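# Set a snap trap with three robot arms

## Task

Arms are fixed on the tabletop in the scene frame (metres, facing in degrees counter-clockwise from +x): arm1 at x=-0.06 y=-0.43 z=+0.72 facing +90; arm2 at x=-0.50 y=+0.00 z=+0.72 facing +0; arm3 at x=+0.58 y=+0.00 z=+0.72 facing +180. Set the snap trap: swing the hammer across to the opposite side so the hold-down bar keeps it there, and tip the yellow pedal up until the lip of its catch rests over the bar's tip. The trap must end up lying flat on the table, and the set state must hold without any robot supporting it. Any number of arms may help. Finish by releasing everything and moving the arms away.

## Robot and tools

Robots: arm1, arm2 and arm3, identical i2rt Big YAM arms, each with six revolute joints, a two-finger gripper and a wrist camera. Feet (scene frame, metres): arm1 at (-0.06, -0.43, 0.72) facing +90 deg; arm2 at (-0.50, 0.00, 0.72) facing 0 deg; arm3 at (0.58, 0.00, 0.72) facing 180 deg. Reach is about 1.0 m from the joint1 axis. Room cameras are cam_high and cam_low; wrist cameras are arm1_cam_wrist, arm2_cam_wrist, arm3_cam_wrist (all images 672x504).

Frame: one shared scene frame, origin on the floor, +z up. The hand point sits midway between the fingertips; its z axis runs along the fingers and the fingers open along its y axis.

execute_actions: argument actions is a list holding exactly one action object, or empty. The action object has optional keys arm1, arm2, arm3; each holds joints, a dict of absolute joint targets (not offsets) by name. Per-joint ranges and done tolerances: joint1_rad -2.879..2.879 (+-0.045), rotation about the foot, positive counter-clockwise from above, 0 points along the foot's facing; joint2_rad 0..3.141 (+-0.14), shoulder, 0 = upper arm pointing back roughly level, positive lifts it up then forward; joint3_rad 0..3.019 (+-0.09), elbow, 0 = folded; joint4_rad -1.692..1.57 (+-0.055), hand pitch, positive tips fingers up; joint5_rad -1.57..1.57 (+-0.03), sideways hand swing, positive to the arm's right; joint6_rad -2.094..2.094 (+-0.035), roll, positive clockwise seen from behind the hand; gripper_m 0..0.093 (+-0.003), fingertip gap in metres. Joints are radians. Example: {"arm1": {"joints": {"gripper_m": 0.05}}, "arm2": {"joints": {"joint1_rad": 0.3}}}. Optional cameras: list of camera names or "all"; omitted/null means all, [] means none; an unknown name rejects the call. Any unknown key or out-of-range value rejects the whole call and nothing moves. All motions in an action begin together but finish at different times, and each joint has its own speed, so the hand may sweep a wide path. One action runs at most 15 s. Omitted joints or arms may still be driving toward earlier targets.

wait: seconds 0..10; commands nothing, returns state and images.
zoom_image: camera plus region [x0, y0, x1, y1] pixels of that camera's latest full image, top-left origin, at most 504x504.
read_manual: returns only URDF licence text; no motion.
finished_scene: scene integer 1..2; ends the scene irreversibly and reports success; the next scene's task appears in its result. Replying without any tool call ends all remaining scenes.

Results: each robot's state (joint_positions etc.) and the listed images, named in order on the pictures line. joint_status tells how each commanded joint ended: done, off_target (resting away from target, maybe still pushing), contact_stop or time_out (target dropped, holds in place, except a timed-out joint may keep a target within 0.375, 0.375, 0.113, 0.225, 0.075, 0.3 rad of its position for joints 1-6 and keep pushing), not_followed (a self/inter-arm collision check withheld the arm's targets; gripper commands still run; the held targets may be retried on later actions). on_its_own lists uncommanded behaviour; 'held at' is the held target, not the actual position. To relieve a pushing joint, command its reported position. Tiny target changes may not move a joint. A stop line in a result cancels later motion calls and finished_scene in the same reply.

Cautions: the arms do not stop on contact and can push hard; pressing two robots together hard fails the task and ends the run, and the collision check ignores fingers, gripper housings and wrist cameras and can react late. No state line reports robot-robot contact. Don't knock objects out of the work area (fails the task) and avoid drops, slips, slams and hard pushes. Holding loads or pushing heats motors: MOTOR HOT appears at 85 C; at 100 C an OVER-TEMPERATURE FAULT drops that arm and joint_status shows limit_stop_at_motor_heat (resend targets afterward). Loaded joints sag. The simulation keeps running while you compose a reply; robots hold the last command meanwhile. Two scenes with random starts; after resuming from a summary, send an empty execute_actions first to learn the current scene.

Each tool is called after "Call:" in YAML: its name, and indented under it one key for each argument.

## Session

Call:
execute_actions:
  actions: []

Scene clock: 0.00 s.
arm1.joint_positions: joint1_rad=-0.015 joint2_rad=+0.430 joint3_rad=+1.478 joint4_rad=-1.530 joint5_rad=+0.010 joint6_rad=-0.012 gripper_m=+0.095
arm1.joint_status: not commanded
arm1.hand: x=-0.0572 y=-0.3157 z=+1.2942 quat_wxyz=(-0.369, +0.609, -0.601, -0.364) (m; scene frame)
arm2.joint_positions: joint1_rad=+0.010 joint2_rad=+0.447 joint3_rad=+1.476 joint4_rad=-1.533 joint5_rad=+0.003 joint6_rad=-0.003 gripper_m=+0.095
arm2.joint_status: not commanded
arm2.hand: x=-0.3842 y=-0.0065 z=+1.3381 quat_wxyz=(-0.513, -0.009, -0.858, +0.005) (m; scene frame)
arm3.joint_positions: joint1_rad=+0.005 joint2_rad=+0.427 joint3_rad=+1.454 joint4_rad=-1.553 joint5_rad=-0.007 joint6_rad=-0.014 gripper_m=+0.095
arm3.joint_status: not commanded
arm3.hand: x=+0.4623 y=+0.0096 z=+1.3372 quat_wxyz=(-0.005, +0.868, -0.012, -0.497) (m; scene frame)
pictures: arm1_cam_wrist, arm2_cam_wrist, arm3_cam_wrist, cam_high, cam_low
Images, in order (width x height): arm1_cam_wrist 672x504, arm2_cam_wrist 672x504, arm3_cam_wrist 672x504, cam_high 672x504, cam_low 672x504.

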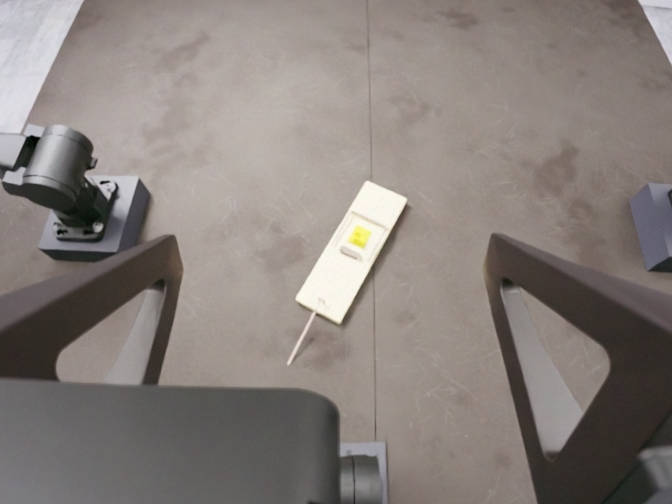

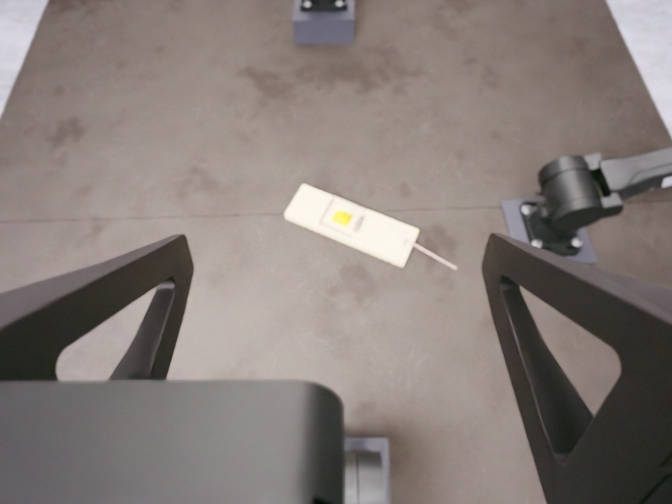

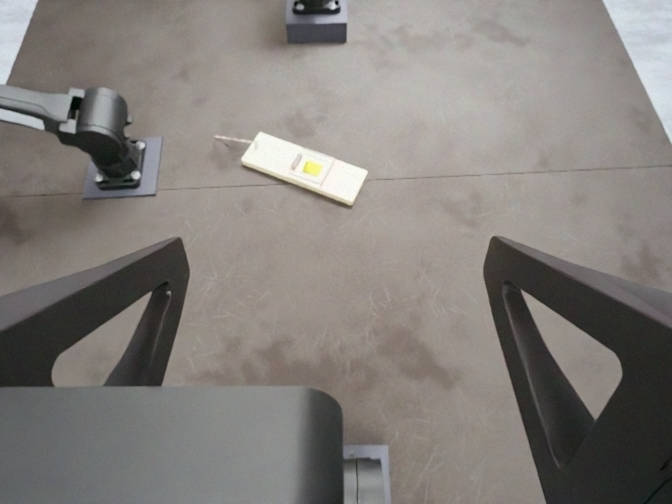

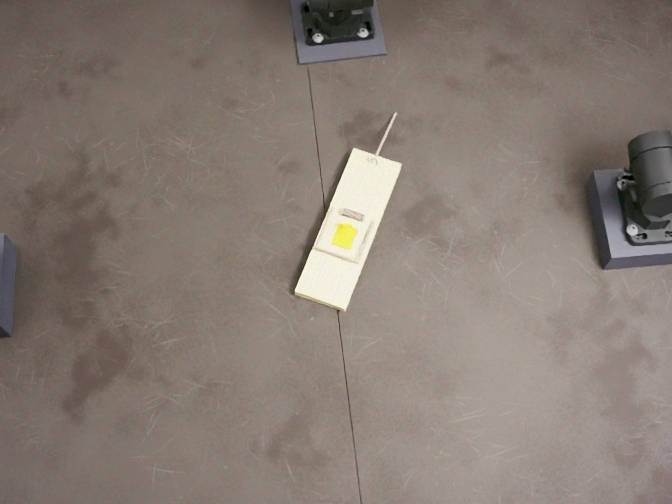

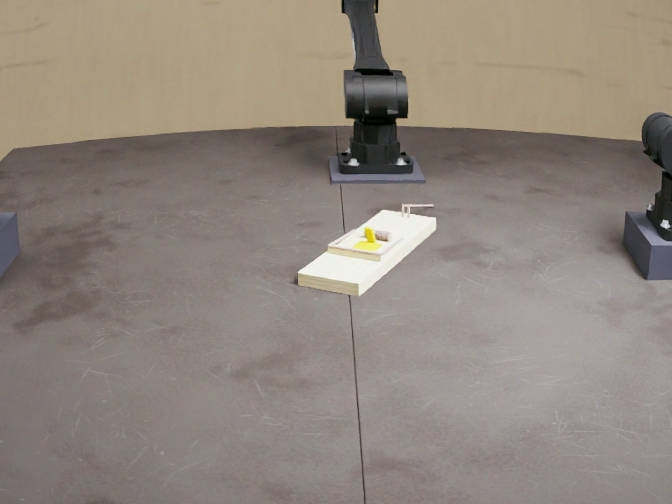

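Call:
zoom_image:
  camera: "cam_low"
  region: [280, 185, 460, 305]

Call:
zoom_image:
  camera: "cam_high"
  region: [260, 100, 440, 320]

Region (280, 185, 460, 305) of cam_low's 672x504 image, scaled by 2.800, with more detail than that image has.

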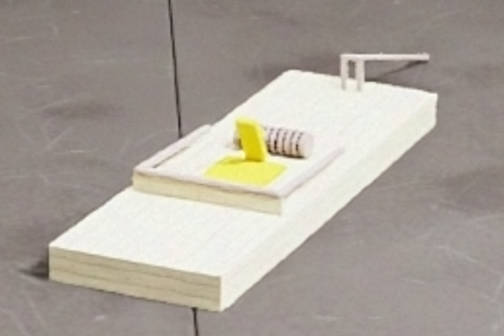

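Region (260, 100, 440, 320) of cam_high's 672x504 image, scaled by 2.291, with more detail than that image has; it fills the left 412 columns of this view, and the rest is white.

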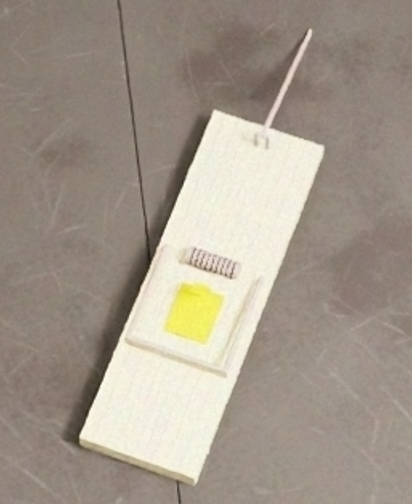

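Call:
execute_actions:
  actions:
    - {"arm3":{"joints":{"joint1_rad":0,"joint2_rad":1.911,"joint3_rad":1.635,"joint4_rad":-1.295}}}
  cameras: ["arm3_cam_wrist","cam_high","cam_low"]

Scene clock: 2.93 s.
arm1.joint_positions: joint1_rad=-0.015 joint2_rad=+0.430 joint3_rad=+1.478 joint4_rad=-1.530 joint5_rad=+0.010 joint6_rad=-0.012 gripper_m=+0.095
arm1.joint_status: not commanded
arm1.hand: x=-0.0572 y=-0.3157 z=+1.2942 quat_wxyz=(-0.369, +0.609, -0.601, -0.364) (m; scene frame)
arm2.joint_positions: joint1_rad=+0.010 joint2_rad=+0.447 joint3_rad=+1.476 joint4_rad=-1.533 joint5_rad=+0.003 joint6_rad=-0.003 gripper_m=+0.095
arm2.joint_status: not commanded
arm2.hand: x=-0.3842 y=-0.0065 z=+1.3381 quat_wxyz=(-0.513, -0.009, -0.858, +0.005) (m; scene frame)
arm3.joint_positions: joint1_rad=+0.005 joint2_rad=+1.898 joint3_rad=+1.626 joint4_rad=-1.295 joint5_rad=-0.007 joint6_rad=-0.014 gripper_m=+0.095
arm3.joint_status: all done
arm3.hand: x=+0.0031 y=+0.0229 z=+0.9015 quat_wxyz=(+0.009, +1.000, -0.012, +0.000) (m; scene frame)
pictures: arm3_cam_wrist, cam_high, cam_low
Images, in order (width x height): arm3_cam_wrist 672x504, cam_high 672x504, cam_low 672x504.

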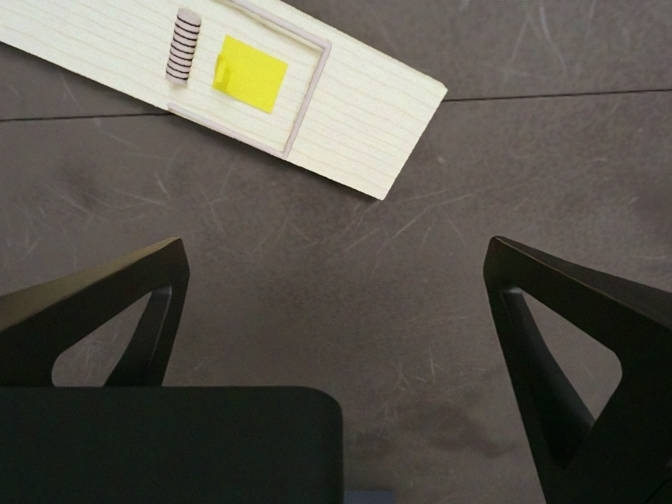

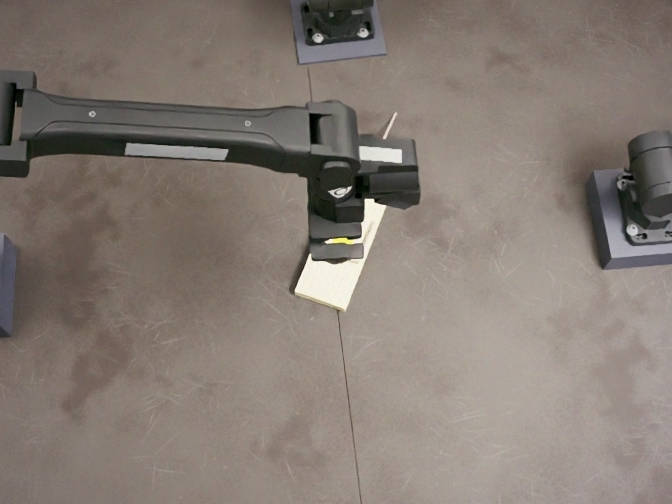

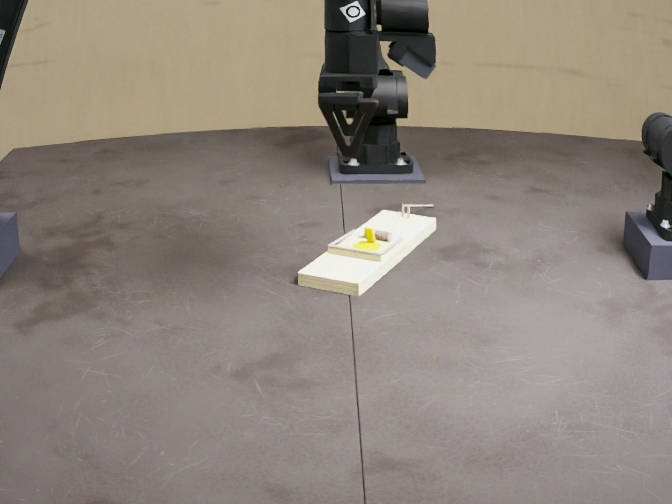

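Call:
execute_actions:
  actions:
    - {"arm3":{"joints":{"joint1_rad":-0.274,"joint2_rad":1.996,"joint3_rad":1.276,"joint4_rad":-0.74,"joint5_rad":-0.785,"joint6_rad":-1.41}}}
  cameras: ["arm3_cam_wrist","cam_high","cam_low"]

Scene clock: 6.47 s.
arm1.joint_positions: joint1_rad=-0.015 joint2_rad=+0.430 joint3_rad=+1.478 joint4_rad=-1.530 joint5_rad=+0.010 joint6_rad=-0.012 gripper_m=+0.095
arm1.joint_status: not commanded
arm1.hand: x=-0.0572 y=-0.3157 z=+1.2942 quat_wxyz=(-0.369, +0.609, -0.601, -0.364) (m; scene frame)
arm2.joint_positions: joint1_rad=+0.010 joint2_rad=+0.447 joint3_rad=+1.476 joint4_rad=-1.533 joint5_rad=+0.003 joint6_rad=-0.003 gripper_m=+0.095
arm2.joint_status: not commanded
arm2.hand: x=-0.3842 y=-0.0065 z=+1.3381 quat_wxyz=(-0.513, -0.009, -0.858, +0.005) (m; scene frame)
arm3.joint_positions: joint1_rad=-0.267 joint2_rad=+1.993 joint3_rad=+1.287 joint4_rad=-0.751 joint5_rad=-0.781 joint6_rad=-1.401 gripper_m=+0.095
arm3.joint_status: all done
arm3.hand: x=+0.0178 y=+0.0546 z=+0.7876 quat_wxyz=(+0.215, +0.778, +0.495, -0.322) (m; scene frame)
pictures: arm3_cam_wrist, cam_high, cam_low
Images, in order (width x height): arm3_cam_wrist 672x504, cam_high 672x504, cam_low 672x504.

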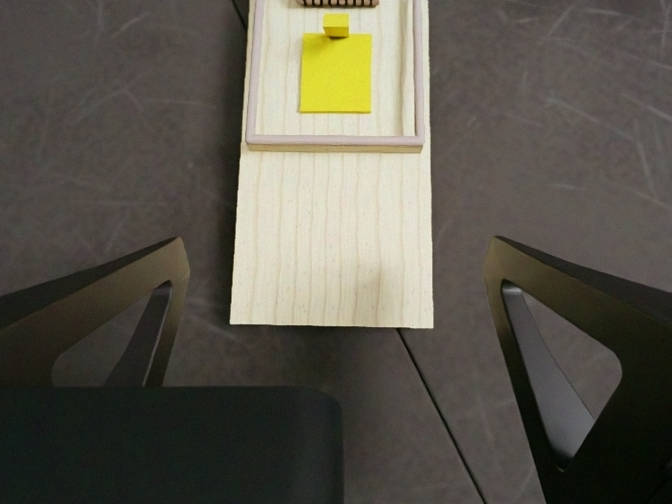

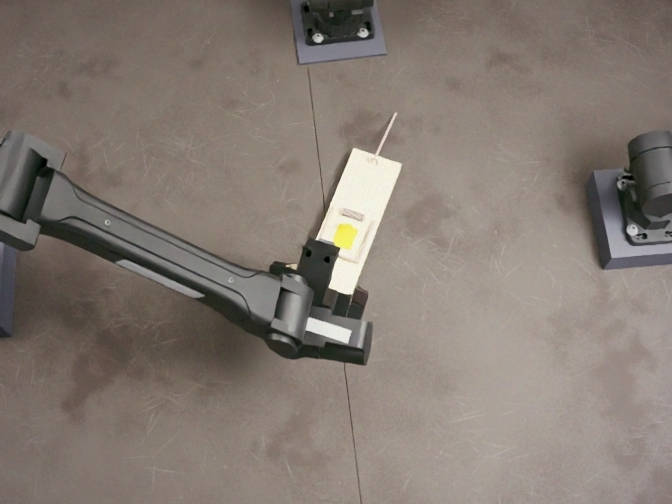

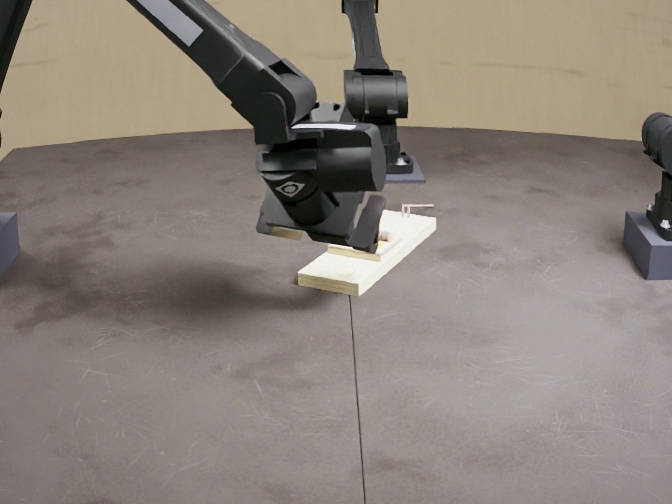

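Call:
execute_actions:
  actions:
    - {"arm3":{"joints":{"joint2_rad":2.09,"joint3_rad":1.255,"joint4_rad":-0.63}},"arm2":{"joints":{"joint1_rad":0.063,"joint2_rad":1.577,"joint3_rad":0.793,"joint4_rad":-0.263,"joint6_rad":0.53,"gripper_m":0.03}}}
  cameras: ["arm3_cam_wrist","arm2_cam_wrist","cam_high"]

Scene clock: 8.90 s.
arm1.joint_positions: joint1_rad=-0.015 joint2_rad=+0.430 joint3_rad=+1.478 joint4_rad=-1.530 joint5_rad=+0.010 joint6_rad=-0.012 gripper_m=+0.095
arm1.joint_status: not commanded
arm1.hand: x=-0.0572 y=-0.3157 z=+1.2942 quat_wxyz=(-0.369, +0.609, -0.601, -0.364) (m; scene frame)
arm2.joint_positions: joint1_rad=+0.055 joint2_rad=+1.578 joint3_rad=+0.771 joint4_rad=-0.284 joint5_rad=+0.003 joint6_rad=+0.513 gripper_m=+0.030
arm2.joint_status: all done
arm2.hand: x=-0.0300 y=+0.0107 z=+0.7924 quat_wxyz=(-0.234, -0.235, -0.941, -0.065) (m; scene frame)
arm3.joint_positions: joint1_rad=-0.269 joint2_rad=+2.077 joint3_rad=+1.262 joint4_rad=-0.640 joint5_rad=-0.788 joint6_rad=-1.406 gripper_m=+0.095
arm3.joint_status: all done
arm3.hand: x=+0.0201 y=+0.0534 z=+0.7394 quat_wxyz=(+0.215, +0.776, +0.496, -0.326) (m; scene frame)
pictures: arm2_cam_wrist, arm3_cam_wrist, cam_high
Images, in order (width x height): arm2_cam_wrist 672x504, arm3_cam_wrist 672x504, cam_high 672x504.

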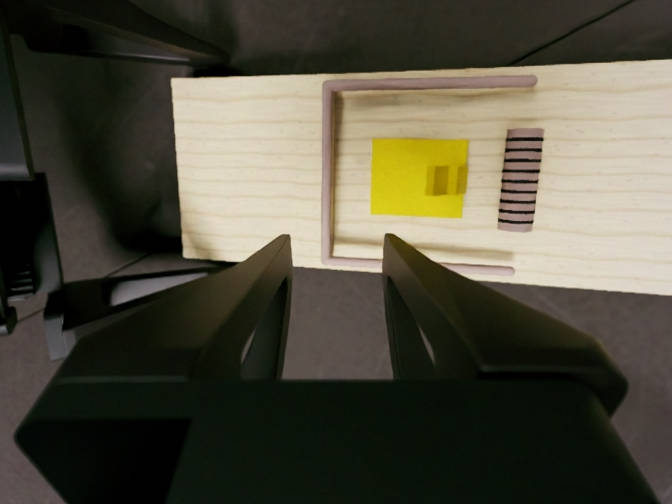

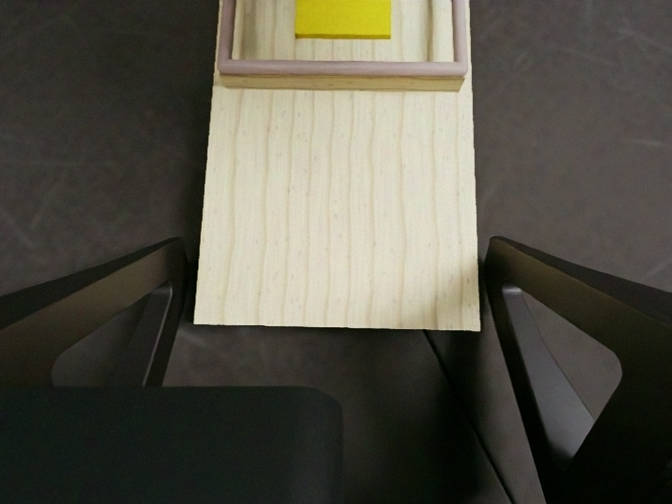

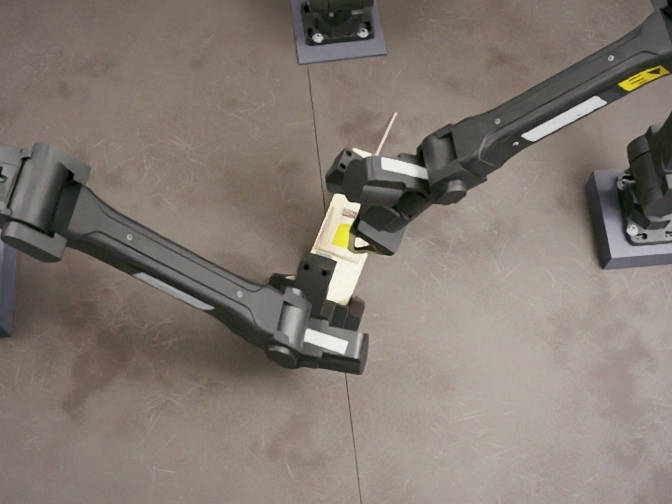

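Call:
execute_actions:
  actions:
    - {"arm3":{"joints":{"joint2_rad":2.105,"gripper_m":0.07}},"arm2":{"joints":{"joint2_rad":1.68,"joint3_rad":0.806,"joint4_rad":-0.17}}}
  cameras: ["arm3_cam_wrist","arm2_cam_wrist"]

Scene clock: 10.13 s.
arm1.joint_positions: joint1_rad=-0.015 joint2_rad=+0.430 joint3_rad=+1.478 joint4_rad=-1.530 joint5_rad=+0.010 joint6_rad=-0.012 gripper_m=+0.095
arm1.joint_status: not commanded
arm1.hand: x=-0.0572 y=-0.3157 z=+1.2942 quat_wxyz=(-0.369, +0.609, -0.601, -0.364) (m; scene frame)
arm2.joint_positions: joint1_rad=+0.055 joint2_rad=+1.687 joint3_rad=+0.773 joint4_rad=-0.189 joint5_rad=+0.005 joint6_rad=+0.513 gripper_m=+0.030
arm2.joint_status: all done
arm2.hand: x=-0.0226 y=+0.0108 z=+0.7547 quat_wxyz=(-0.229, -0.236, -0.942, -0.063) (m; scene frame)
arm3.joint_positions: joint1_rad=-0.269 joint2_rad=+2.077 joint3_rad=+1.262 joint4_rad=-0.640 joint5_rad=-0.787 joint6_rad=-1.407 gripper_m=+0.079
arm3.joint_status: gripper_m off_target (ended at +0.079, target +0.070); the others done
arm3.hand: x=+0.0201 y=+0.0535 z=+0.7393 quat_wxyz=(+0.214, +0.776, +0.496, -0.326) (m; scene frame)
pictures: arm2_cam_wrist, arm3_cam_wrist
Images, in order (width x height): arm2_cam_wrist 672x504, arm3_cam_wrist 672x504.

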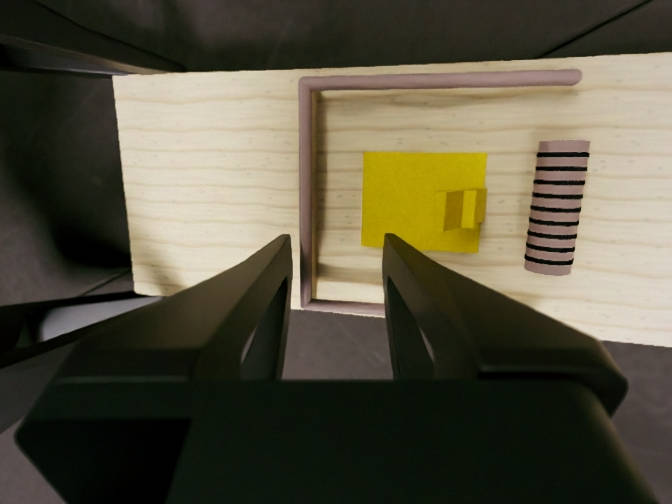

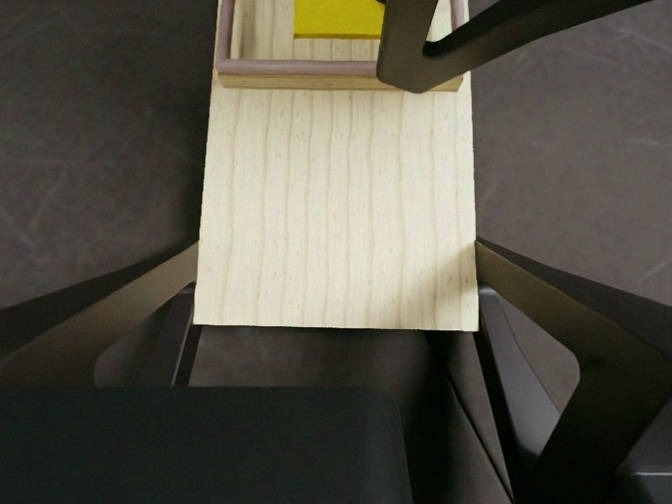

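Call:
execute_actions:
  actions:
    - {"arm2":{"joints":{"joint1_rad":0.085,"joint2_rad":1.70,"joint4_rad":-0.15}}}
  cameras: ["arm3_cam_wrist","arm2_cam_wrist","cam_low"]

Scene clock: 17.90 s.
arm1.joint_positions: joint1_rad=-0.015 joint2_rad=+0.430 joint3_rad=+1.478 joint4_rad=-1.530 joint5_rad=+0.010 joint6_rad=-0.012 gripper_m=+0.095
arm1.joint_status: not commanded
arm1.hand: x=-0.0572 y=-0.3157 z=+1.2942 quat_wxyz=(-0.369, +0.609, -0.601, -0.364) (m; scene frame)
arm2.joint_positions: joint1_rad=+0.077 joint2_rad=+1.691 joint3_rad=+0.773 joint4_rad=-0.168 joint5_rad=+0.005 joint6_rad=+0.513 gripper_m=+0.030
arm2.joint_status: all done
arm2.hand: x=-0.0191 y=+0.0215 z=+0.7552 quat_wxyz=(-0.236, -0.225, -0.943, -0.068) (m; scene frame)
arm3.joint_positions: joint1_rad=-0.269 joint2_rad=+2.077 joint3_rad=+1.262 joint4_rad=-0.640 joint5_rad=-0.787 joint6_rad=-1.407 gripper_m=+0.079
arm3.joint_status: not commanded
arm3.hand: x=+0.0201 y=+0.0535 z=+0.7393 quat_wxyz=(+0.214, +0.776, +0.496, -0.326) (m; scene frame)
pictures: arm2_cam_wrist, arm3_cam_wrist, cam_low
Images, in order (width x height): arm2_cam_wrist 672x504, arm3_cam_wrist 672x504, cam_low 672x504.

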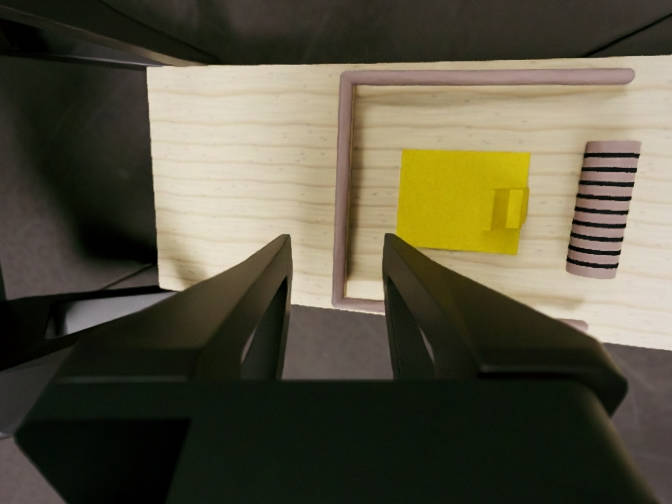

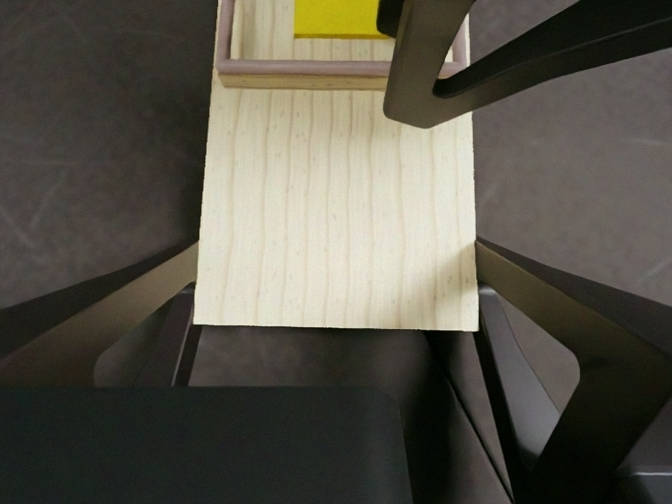

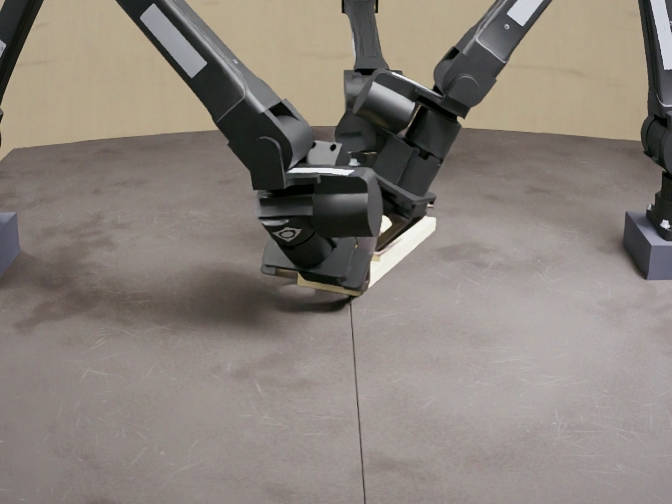

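Call:
execute_actions:
  actions:
    - {"arm2":{"joints":{"joint2_rad":1.725}}}
  cameras: []

Call:
execute_actions:
  actions:
    - {"arm2":{"joints":{"gripper_m":0}}}
  cameras: ["arm3_cam_wrist","arm2_cam_wrist"]

Scene clock: 18.57 s.
arm1.joint_positions: joint1_rad=-0.015 joint2_rad=+0.430 joint3_rad=+1.478 joint4_rad=-1.530 joint5_rad=+0.010 joint6_rad=-0.012 gripper_m=+0.095
arm1.joint_status: not commanded
arm1.hand: x=-0.0572 y=-0.3157 z=+1.2942 quat_wxyz=(-0.369, +0.609, -0.601, -0.364) (m; scene frame)
arm2.joint_positions: joint1_rad=+0.077 joint2_rad=+1.702 joint3_rad=+0.779 joint4_rad=-0.163 joint5_rad=+0.005 joint6_rad=+0.513 gripper_m=+0.030
arm2.joint_status: all done
arm2.hand: x=-0.0168 y=+0.0216 z=+0.7525 quat_wxyz=(-0.235, -0.225, -0.943, -0.067) (m; scene frame)
arm3.joint_positions: joint1_rad=-0.269 joint2_rad=+2.077 joint3_rad=+1.262 joint4_rad=-0.640 joint5_rad=-0.787 joint6_rad=-1.407 gripper_m=+0.079
arm3.joint_status: not commanded
arm3.hand: x=+0.0201 y=+0.0535 z=+0.7393 quat_wxyz=(+0.214, +0.776, +0.496, -0.326) (m; scene frame)
pictures: none
No camera images: the call's "cameras" was empty. Leave "cameras" out to get every camera's image.

Scene clock: 19.20 s.
arm1.joint_positions: joint1_rad=-0.015 joint2_rad=+0.430 joint3_rad=+1.478 joint4_rad=-1.530 joint5_rad=+0.010 joint6_rad=-0.012 gripper_m=+0.095
arm1.joint_status: not commanded
arm1.hand: x=-0.0572 y=-0.3157 z=+1.2942 quat_wxyz=(-0.369, +0.609, -0.601, -0.364) (m; scene frame)
arm2.joint_positions: joint1_rad=+0.077 joint2_rad=+1.707 joint3_rad=+0.779 joint4_rad=-0.162 joint5_rad=+0.010 joint6_rad=+0.522 gripper_m=+0.003
arm2.joint_status: all done
arm2.hand: x=-0.0171 y=+0.0209 z=+0.7506 quat_wxyz=(-0.234, -0.230, -0.942, -0.066) (m; scene frame)
arm3.joint_positions: joint1_rad=-0.269 joint2_rad=+2.077 joint3_rad=+1.262 joint4_rad=-0.640 joint5_rad=-0.787 joint6_rad=-1.407 gripper_m=+0.079
arm3.joint_status: not commanded
arm3.hand: x=+0.0201 y=+0.0535 z=+0.7393 quat_wxyz=(+0.214, +0.776, +0.496, -0.326) (m; scene frame)
pictures: arm2_cam_wrist, arm3_cam_wrist
Images, in order (width x height): arm2_cam_wrist 672x504, arm3_cam_wrist 672x504.

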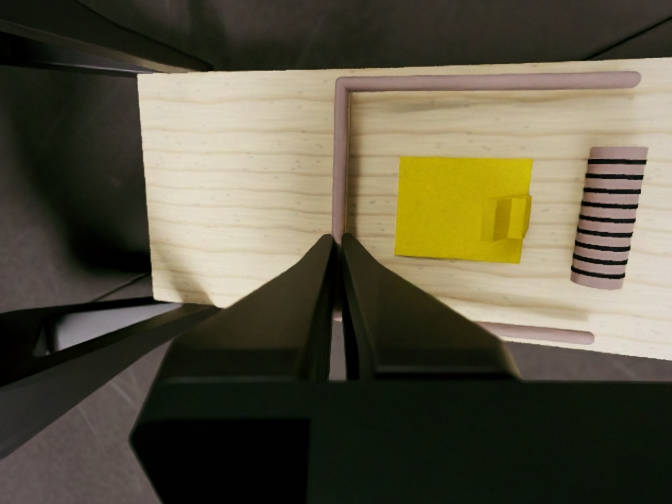

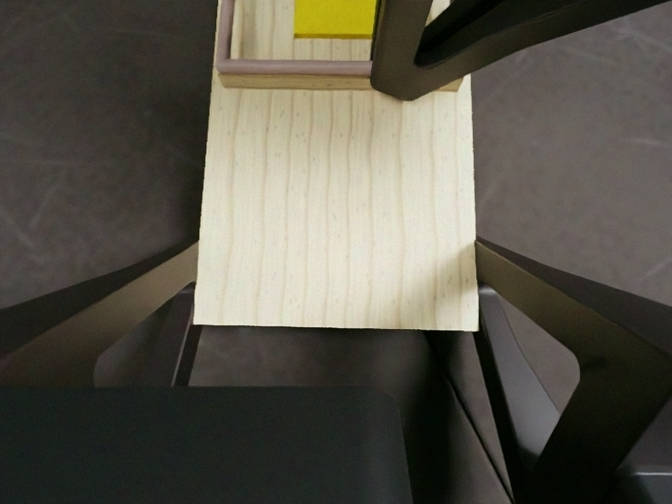

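Call:
execute_actions:
  actions:
    - {"arm2":{"joints":{"joint1_rad":0.05,"joint2_rad":1.587,"joint3_rad":0.82,"joint4_rad":-0.29,"joint6_rad":0.51}}}
  cameras: ["arm2_cam_wrist"]

Call:
execute_actions:
  actions:
    - {"arm2":{"joints":{"joint1_rad":-0.012,"joint2_rad":1.492,"joint3_rad":0.82,"joint4_rad":-0.39,"joint6_rad":0.44}}}
  cameras: ["arm2_cam_wrist","arm3_cam_wrist"]

Scene clock: 20.57 s.
arm1.joint_positions: joint1_rad=-0.015 joint2_rad=+0.430 joint3_rad=+1.478 joint4_rad=-1.530 joint5_rad=+0.010 joint6_rad=-0.012 gripper_m=+0.095
arm1.joint_status: not commanded
arm1.hand: x=-0.0572 y=-0.3157 z=+1.2942 quat_wxyz=(-0.369, +0.609, -0.601, -0.364) (m; scene frame)
arm2.joint_positions: joint1_rad=+0.069 joint2_rad=+1.645 joint3_rad=+0.787 joint4_rad=-0.277 joint5_rad=+0.000 joint6_rad=+0.522 gripper_m=+0.003
arm2.joint_status: all done
arm2.hand: x=-0.0294 y=+0.0180 z=+0.7688 quat_wxyz=(-0.212, -0.234, -0.947, -0.063) (m; scene frame)
arm3.joint_positions: joint1_rad=-0.265 joint2_rad=+2.069 joint3_rad=+1.275 joint4_rad=-0.616 joint5_rad=-0.813 joint6_rad=-1.409 gripper_m=+0.079
arm3.joint_status: not commanded
arm3.hand: x=+0.0077 y=+0.0518 z=+0.7509 quat_wxyz=(+0.207, +0.763, +0.503, -0.348) (m; scene frame)
pictures: arm2_cam_wrist
Images, in order (width x height): arm2_cam_wrist 672x504.

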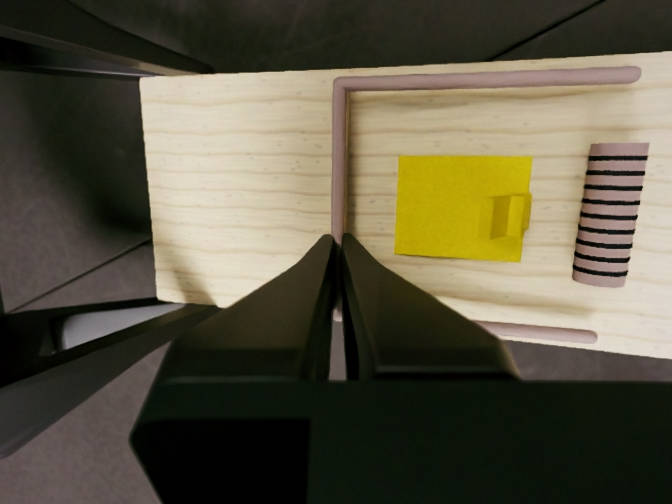

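Scene clock: 21.37 s.
arm1.joint_positions: joint1_rad=-0.015 joint2_rad=+0.430 joint3_rad=+1.478 joint4_rad=-1.530 joint5_rad=+0.010 joint6_rad=-0.012 gripper_m=+0.095
arm1.joint_status: not commanded
arm1.hand: x=-0.0572 y=-0.3157 z=+1.2942 quat_wxyz=(-0.369, +0.609, -0.601, -0.364) (m; scene frame)
arm2.joint_positions: joint1_rad=+0.025 joint2_rad=+1.562 joint3_rad=+0.787 joint4_rad=-0.382 joint5_rad=-0.016 joint6_rad=+0.460 gripper_m=+0.003
arm2.joint_status: all done
arm2.hand: x=-0.0422 y=+0.0002 z=+0.7949 quat_wxyz=(-0.203, -0.224, -0.952, -0.058) (m; scene frame)
arm3.joint_positions: joint1_rad=-0.235 joint2_rad=+2.044 joint3_rad=+1.293 joint4_rad=-0.610 joint5_rad=-0.832 joint6_rad=-1.389 gripper_m=+0.079
arm3.joint_status: not commanded
arm3.hand: x=-0.0065 y=+0.0363 z=+0.7730 quat_wxyz=(+0.204, +0.750, +0.513, -0.364) (m; scene frame)
pictures: arm2_cam_wrist, arm3_cam_wrist
Images, in order (width x height): arm2_cam_wrist 672x504, arm3_cam_wrist 672x504.

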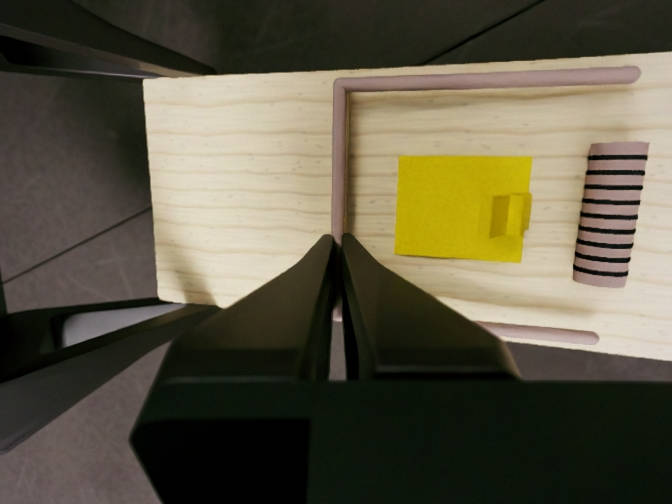

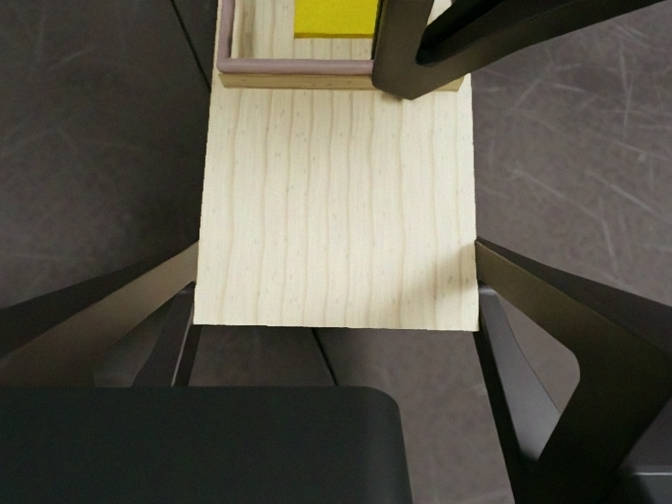

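Call:
execute_actions:
  actions:
    - {"arm2":{"joints":{"joint1_rad":0.085,"joint2_rad":1.70,"joint3_rad":0.806,"joint4_rad":-0.15,"joint6_rad":0.53}},"arm3":{"joints":{"joint2_rad":2.17,"joint3_rad":1.23}}}
  cameras: []

Call:
execute_actions:
  actions:
    - {"arm2":{"joints":{"joint1_rad":0.06,"joint2_rad":1.56,"joint3_rad":0.85,"joint4_rad":-0.27}}}
  cameras: ["arm2_cam_wrist","arm3_cam_wrist","arm1_cam_wrist"]

Call:
zoom_image:
  camera: "arm1_cam_wrist"
  region: [260, 130, 480, 380]

Scene clock: 22.63 s.
arm1.joint_positions: joint1_rad=-0.015 joint2_rad=+0.430 joint3_rad=+1.478 joint4_rad=-1.530 joint5_rad=+0.010 joint6_rad=-0.012 gripper_m=+0.095
arm1.joint_status: not commanded
arm1.hand: x=-0.0572 y=-0.3157 z=+1.2942 quat_wxyz=(-0.369, +0.609, -0.601, -0.364) (m; scene frame)
arm2.joint_positions: joint1_rad=+0.075 joint2_rad=+1.697 joint3_rad=+0.780 joint4_rad=-0.203 joint5_rad=+0.011 joint6_rad=+0.521 gripper_m=+0.003
arm2.joint_status: all done
arm2.hand: x=-0.0239 y=+0.0194 z=+0.7509 quat_wxyz=(-0.220, -0.231, -0.946, -0.061) (m; scene frame)
arm3.joint_positions: joint1_rad=-0.270 joint2_rad=+2.097 joint3_rad=+1.272 joint4_rad=-0.617 joint5_rad=-0.823 joint6_rad=-1.392 gripper_m=+0.079
arm3.joint_status: all done
arm3.hand: x=+0.0139 y=+0.0516 z=+0.7365 quat_wxyz=(+0.223, +0.771, +0.489, -0.341) (m; scene frame)
pictures: none
No camera images: the call's "cameras" was empty. Leave "cameras" out to get every camera's image.

Scene clock: 23.47 s.
arm1.joint_positions: joint1_rad=-0.015 joint2_rad=+0.430 joint3_rad=+1.478 joint4_rad=-1.530 joint5_rad=+0.010 joint6_rad=-0.012 gripper_m=+0.095
arm1.joint_status: not commanded
arm1.hand: x=-0.0572 y=-0.3157 z=+1.2942 quat_wxyz=(-0.369, +0.609, -0.601, -0.364) (m; scene frame)
arm2.joint_positions: joint1_rad=+0.074 joint2_rad=+1.651 joint3_rad=+0.786 joint4_rad=-0.270 joint5_rad=+0.005 joint6_rad=+0.521 gripper_m=+0.003
arm2.joint_status: all done
arm2.hand: x=-0.0290 y=+0.0192 z=+0.7666 quat_wxyz=(-0.212, -0.232, -0.947, -0.061) (m; scene frame)
arm3.joint_positions: joint1_rad=-0.270 joint2_rad=+2.089 joint3_rad=+1.279 joint4_rad=-0.607 joint5_rad=-0.835 joint6_rad=-1.411 gripper_m=+0.079
arm3.joint_status: not commanded
arm3.hand: x=+0.0076 y=+0.0520 z=+0.7443 quat_wxyz=(+0.215, +0.761, +0.499, -0.354) (m; scene frame)
pictures: arm1_cam_wrist, arm2_cam_wrist, arm3_cam_wrist
Images, in order (width x height): arm1_cam_wrist 672x504, arm2_cam_wrist 672x504, arm3_cam_wrist 672x504.

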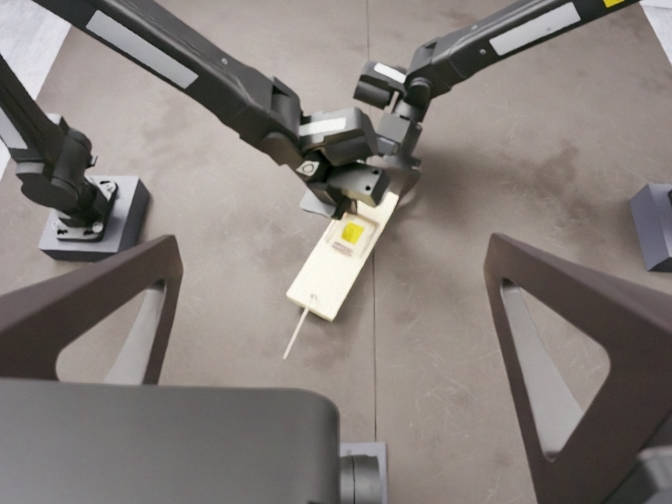

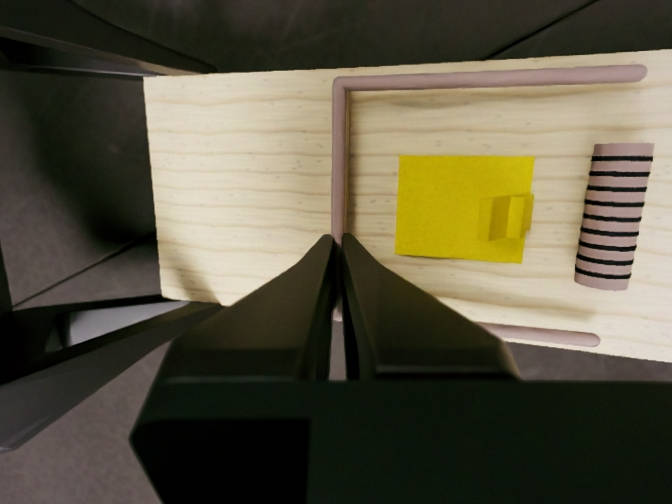

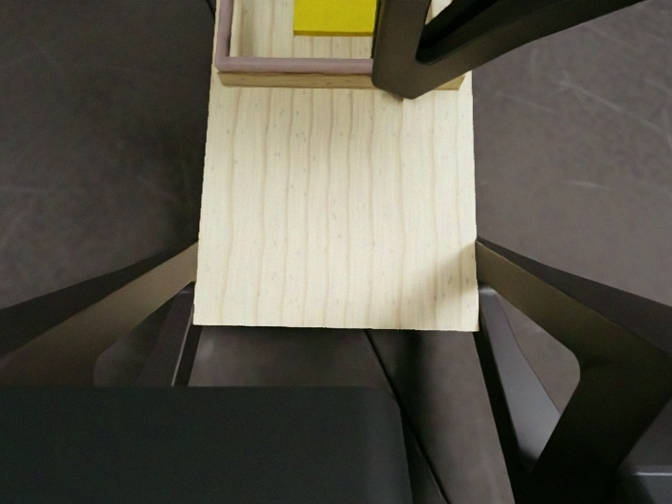

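Region (260, 130, 480, 380) of arm1_cam_wrist's 672x504 image, scaled by 2.016, with more detail than that image has; it fills the left 444 columns of this view, and the rest is white.

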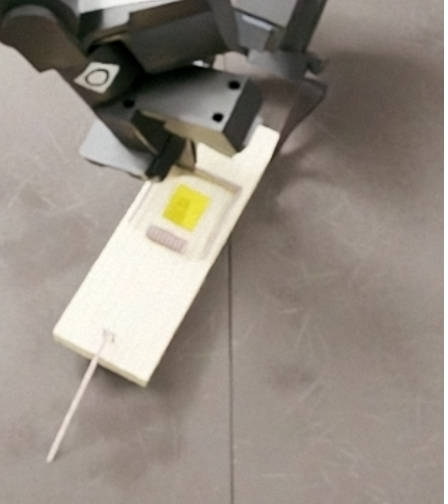

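Call:
execute_actions:
  actions:
    - {"arm2":{"joints":{"joint1_rad":0.08,"joint2_rad":1.70,"joint3_rad":0.806,"joint4_rad":-0.17}},"arm3":{"joints":{"joint2_rad":2.14,"joint3_rad":1.24}}}
  cameras: []

Call:
execute_actions:
  actions:
    - {"arm2":{"joints":{"gripper_m":0.012,"joint2_rad":1.675}}}
  cameras: ["arm2_cam_wrist"]

Call:
execute_actions:
  actions:
    - {"arm2":{"joints":{"gripper_m":0}}}
  cameras: ["arm2_cam_wrist"]

Scene clock: 24.53 s.
arm1.joint_positions: joint1_rad=-0.015 joint2_rad=+0.430 joint3_rad=+1.478 joint4_rad=-1.530 joint5_rad=+0.010 joint6_rad=-0.012 gripper_m=+0.095
arm1.joint_status: not commanded
arm1.hand: x=-0.0572 y=-0.3157 z=+1.2942 quat_wxyz=(-0.369, +0.609, -0.601, -0.364) (m; scene frame)
arm2.joint_positions: joint1_rad=+0.076 joint2_rad=+1.695 joint3_rad=+0.779 joint4_rad=-0.199 joint5_rad=+0.003 joint6_rad=+0.523 gripper_m=+0.003
arm2.joint_status: all done
arm2.hand: x=-0.0234 y=+0.0210 z=+0.7519 quat_wxyz=(-0.221, -0.231, -0.945, -0.066) (m; scene frame)
arm3.joint_positions: joint1_rad=-0.270 joint2_rad=+2.087 joint3_rad=+1.269 joint4_rad=-0.616 joint5_rad=-0.803 joint6_rad=-1.401 gripper_m=+0.079
arm3.joint_status: all done
arm3.hand: x=+0.0138 y=+0.0539 z=+0.7385 quat_wxyz=(+0.212, +0.772, +0.496, -0.337) (m; scene frame)
pictures: none
No camera images: the call's "cameras" was empty. Leave "cameras" out to get every camera's image.

Scene clock: 25.00 s.
arm1.joint_positions: joint1_rad=-0.015 joint2_rad=+0.430 joint3_rad=+1.478 joint4_rad=-1.530 joint5_rad=+0.010 joint6_rad=-0.012 gripper_m=+0.095
arm1.joint_status: not commanded
arm1.hand: x=-0.0572 y=-0.3157 z=+1.2942 quat_wxyz=(-0.369, +0.609, -0.601, -0.364) (m; scene frame)
arm2.joint_positions: joint1_rad=+0.076 joint2_rad=+1.695 joint3_rad=+0.779 joint4_rad=-0.190 joint5_rad=+0.003 joint6_rad=+0.523 gripper_m=+0.012
arm2.joint_status: all done
arm2.hand: x=-0.0212 y=+0.0212 z=+0.7531 quat_wxyz=(-0.226, -0.231, -0.944, -0.067) (m; scene frame)
arm3.joint_positions: joint1_rad=-0.270 joint2_rad=+2.087 joint3_rad=+1.269 joint4_rad=-0.616 joint5_rad=-0.802 joint6_rad=-1.398 gripper_m=+0.079
arm3.joint_status: not commanded
arm3.hand: x=+0.0138 y=+0.0540 z=+0.7385 quat_wxyz=(+0.213, +0.773, +0.495, -0.337) (m; scene frame)
pictures: arm2_cam_wrist
Images, in order (width x height): arm2_cam_wrist 672x504.

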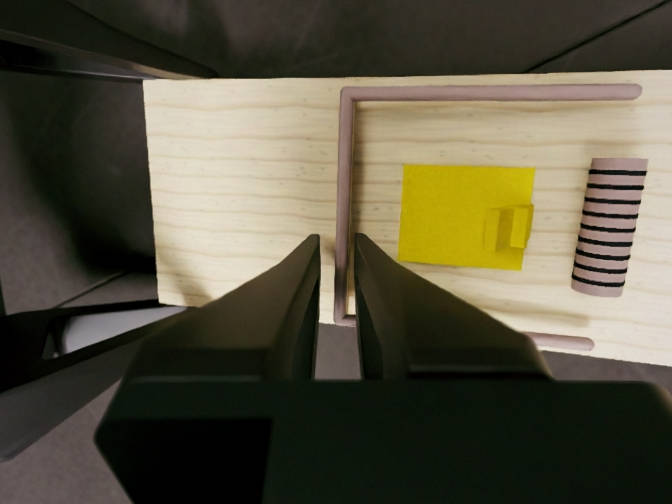

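Scene clock: 25.43 s.
arm1.joint_positions: joint1_rad=-0.015 joint2_rad=+0.430 joint3_rad=+1.478 joint4_rad=-1.530 joint5_rad=+0.010 joint6_rad=-0.012 gripper_m=+0.095
arm1.joint_status: not commanded
arm1.hand: x=-0.0572 y=-0.3157 z=+1.2942 quat_wxyz=(-0.369, +0.609, -0.601, -0.364) (m; scene frame)
arm2.joint_positions: joint1_rad=+0.076 joint2_rad=+1.695 joint3_rad=+0.779 joint4_rad=-0.190 joint5_rad=+0.008 joint6_rad=+0.524 gripper_m=+0.003
arm2.joint_status: all done
arm2.hand: x=-0.0212 y=+0.0202 z=+0.7531 quat_wxyz=(-0.227, -0.232, -0.944, -0.065) (m; scene frame)
arm3.joint_positions: joint1_rad=-0.270 joint2_rad=+2.087 joint3_rad=+1.269 joint4_rad=-0.618 joint5_rad=-0.802 joint6_rad=-1.397 gripper_m=+0.079
arm3.joint_status: not commanded
arm3.hand: x=+0.0141 y=+0.0540 z=+0.7384 quat_wxyz=(+0.213, +0.773, +0.494, -0.336) (m; scene frame)
pictures: arm2_cam_wrist
Images, in order (width x height): arm2_cam_wrist 672x504.

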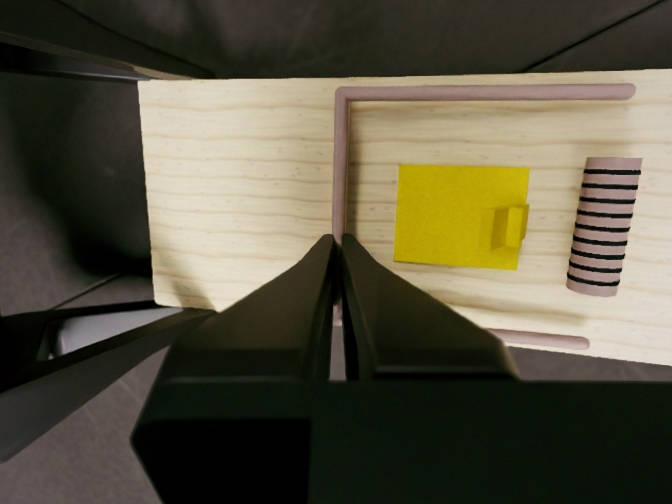

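Test lift, biased toward +x.

Call:
execute_actions:
  actions:
    - {"arm2":{"joints":{"joint1_rad":0.06,"joint2_rad":1.60,"joint3_rad":0.85,"joint4_rad":-0.27}}}
  cameras: ["arm2_cam_wrist","arm3_cam_wrist"]

Scene clock: 26.37 s.
arm1.joint_positions: joint1_rad=-0.015 joint2_rad=+0.430 joint3_rad=+1.478 joint4_rad=-1.530 joint5_rad=+0.010 joint6_rad=-0.012 gripper_m=+0.095
arm1.joint_status: not commanded
arm1.hand: x=-0.0572 y=-0.3157 z=+1.2942 quat_wxyz=(-0.369, +0.609, -0.601, -0.364) (m; scene frame)
arm2.joint_positions: joint1_rad=+0.072 joint2_rad=+1.670 joint3_rad=+0.792 joint4_rad=-0.256 joint5_rad=+0.005 joint6_rad=+0.524 gripper_m=+0.003
arm2.joint_status: all done
arm2.hand: x=-0.0251 y=+0.0189 z=+0.7619 quat_wxyz=(-0.213, -0.233, -0.947, -0.062) (m; scene frame)
arm3.joint_positions: joint1_rad=-0.270 joint2_rad=+2.087 joint3_rad=+1.274 joint4_rad=-0.610 joint5_rad=-0.820 joint6_rad=-1.405 gripper_m=+0.079
arm3.joint_status: not commanded
arm3.hand: x=+0.0104 y=+0.0530 z=+0.7420 quat_wxyz=(+0.213, +0.766, +0.497, -0.346) (m; scene frame)
pictures: arm2_cam_wrist, arm3_cam_wrist
Images, in order (width x height): arm2_cam_wrist 672x504, arm3_cam_wrist 672x504.

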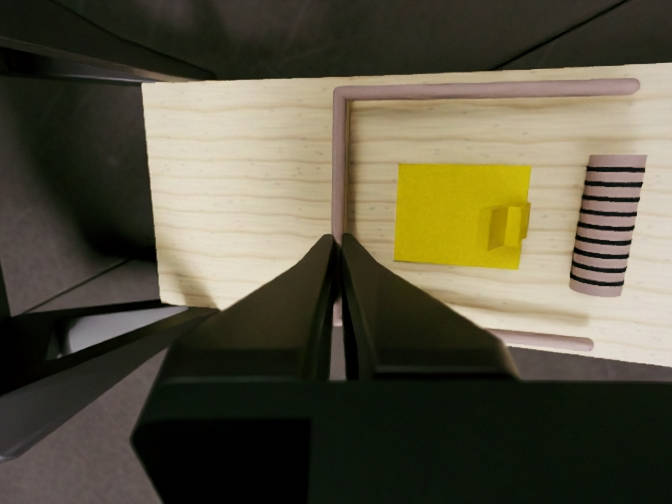

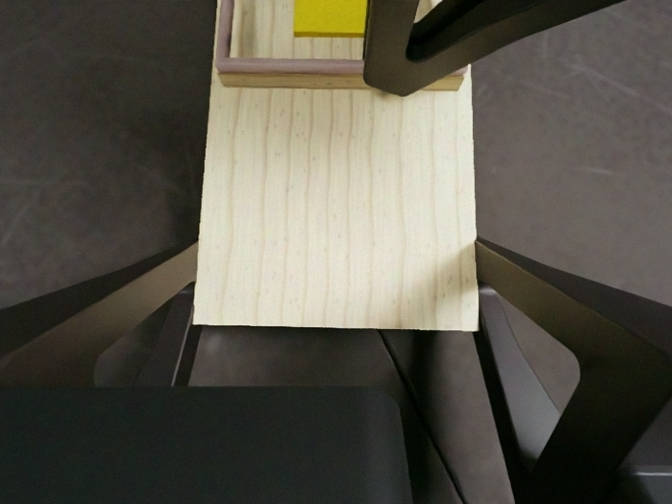

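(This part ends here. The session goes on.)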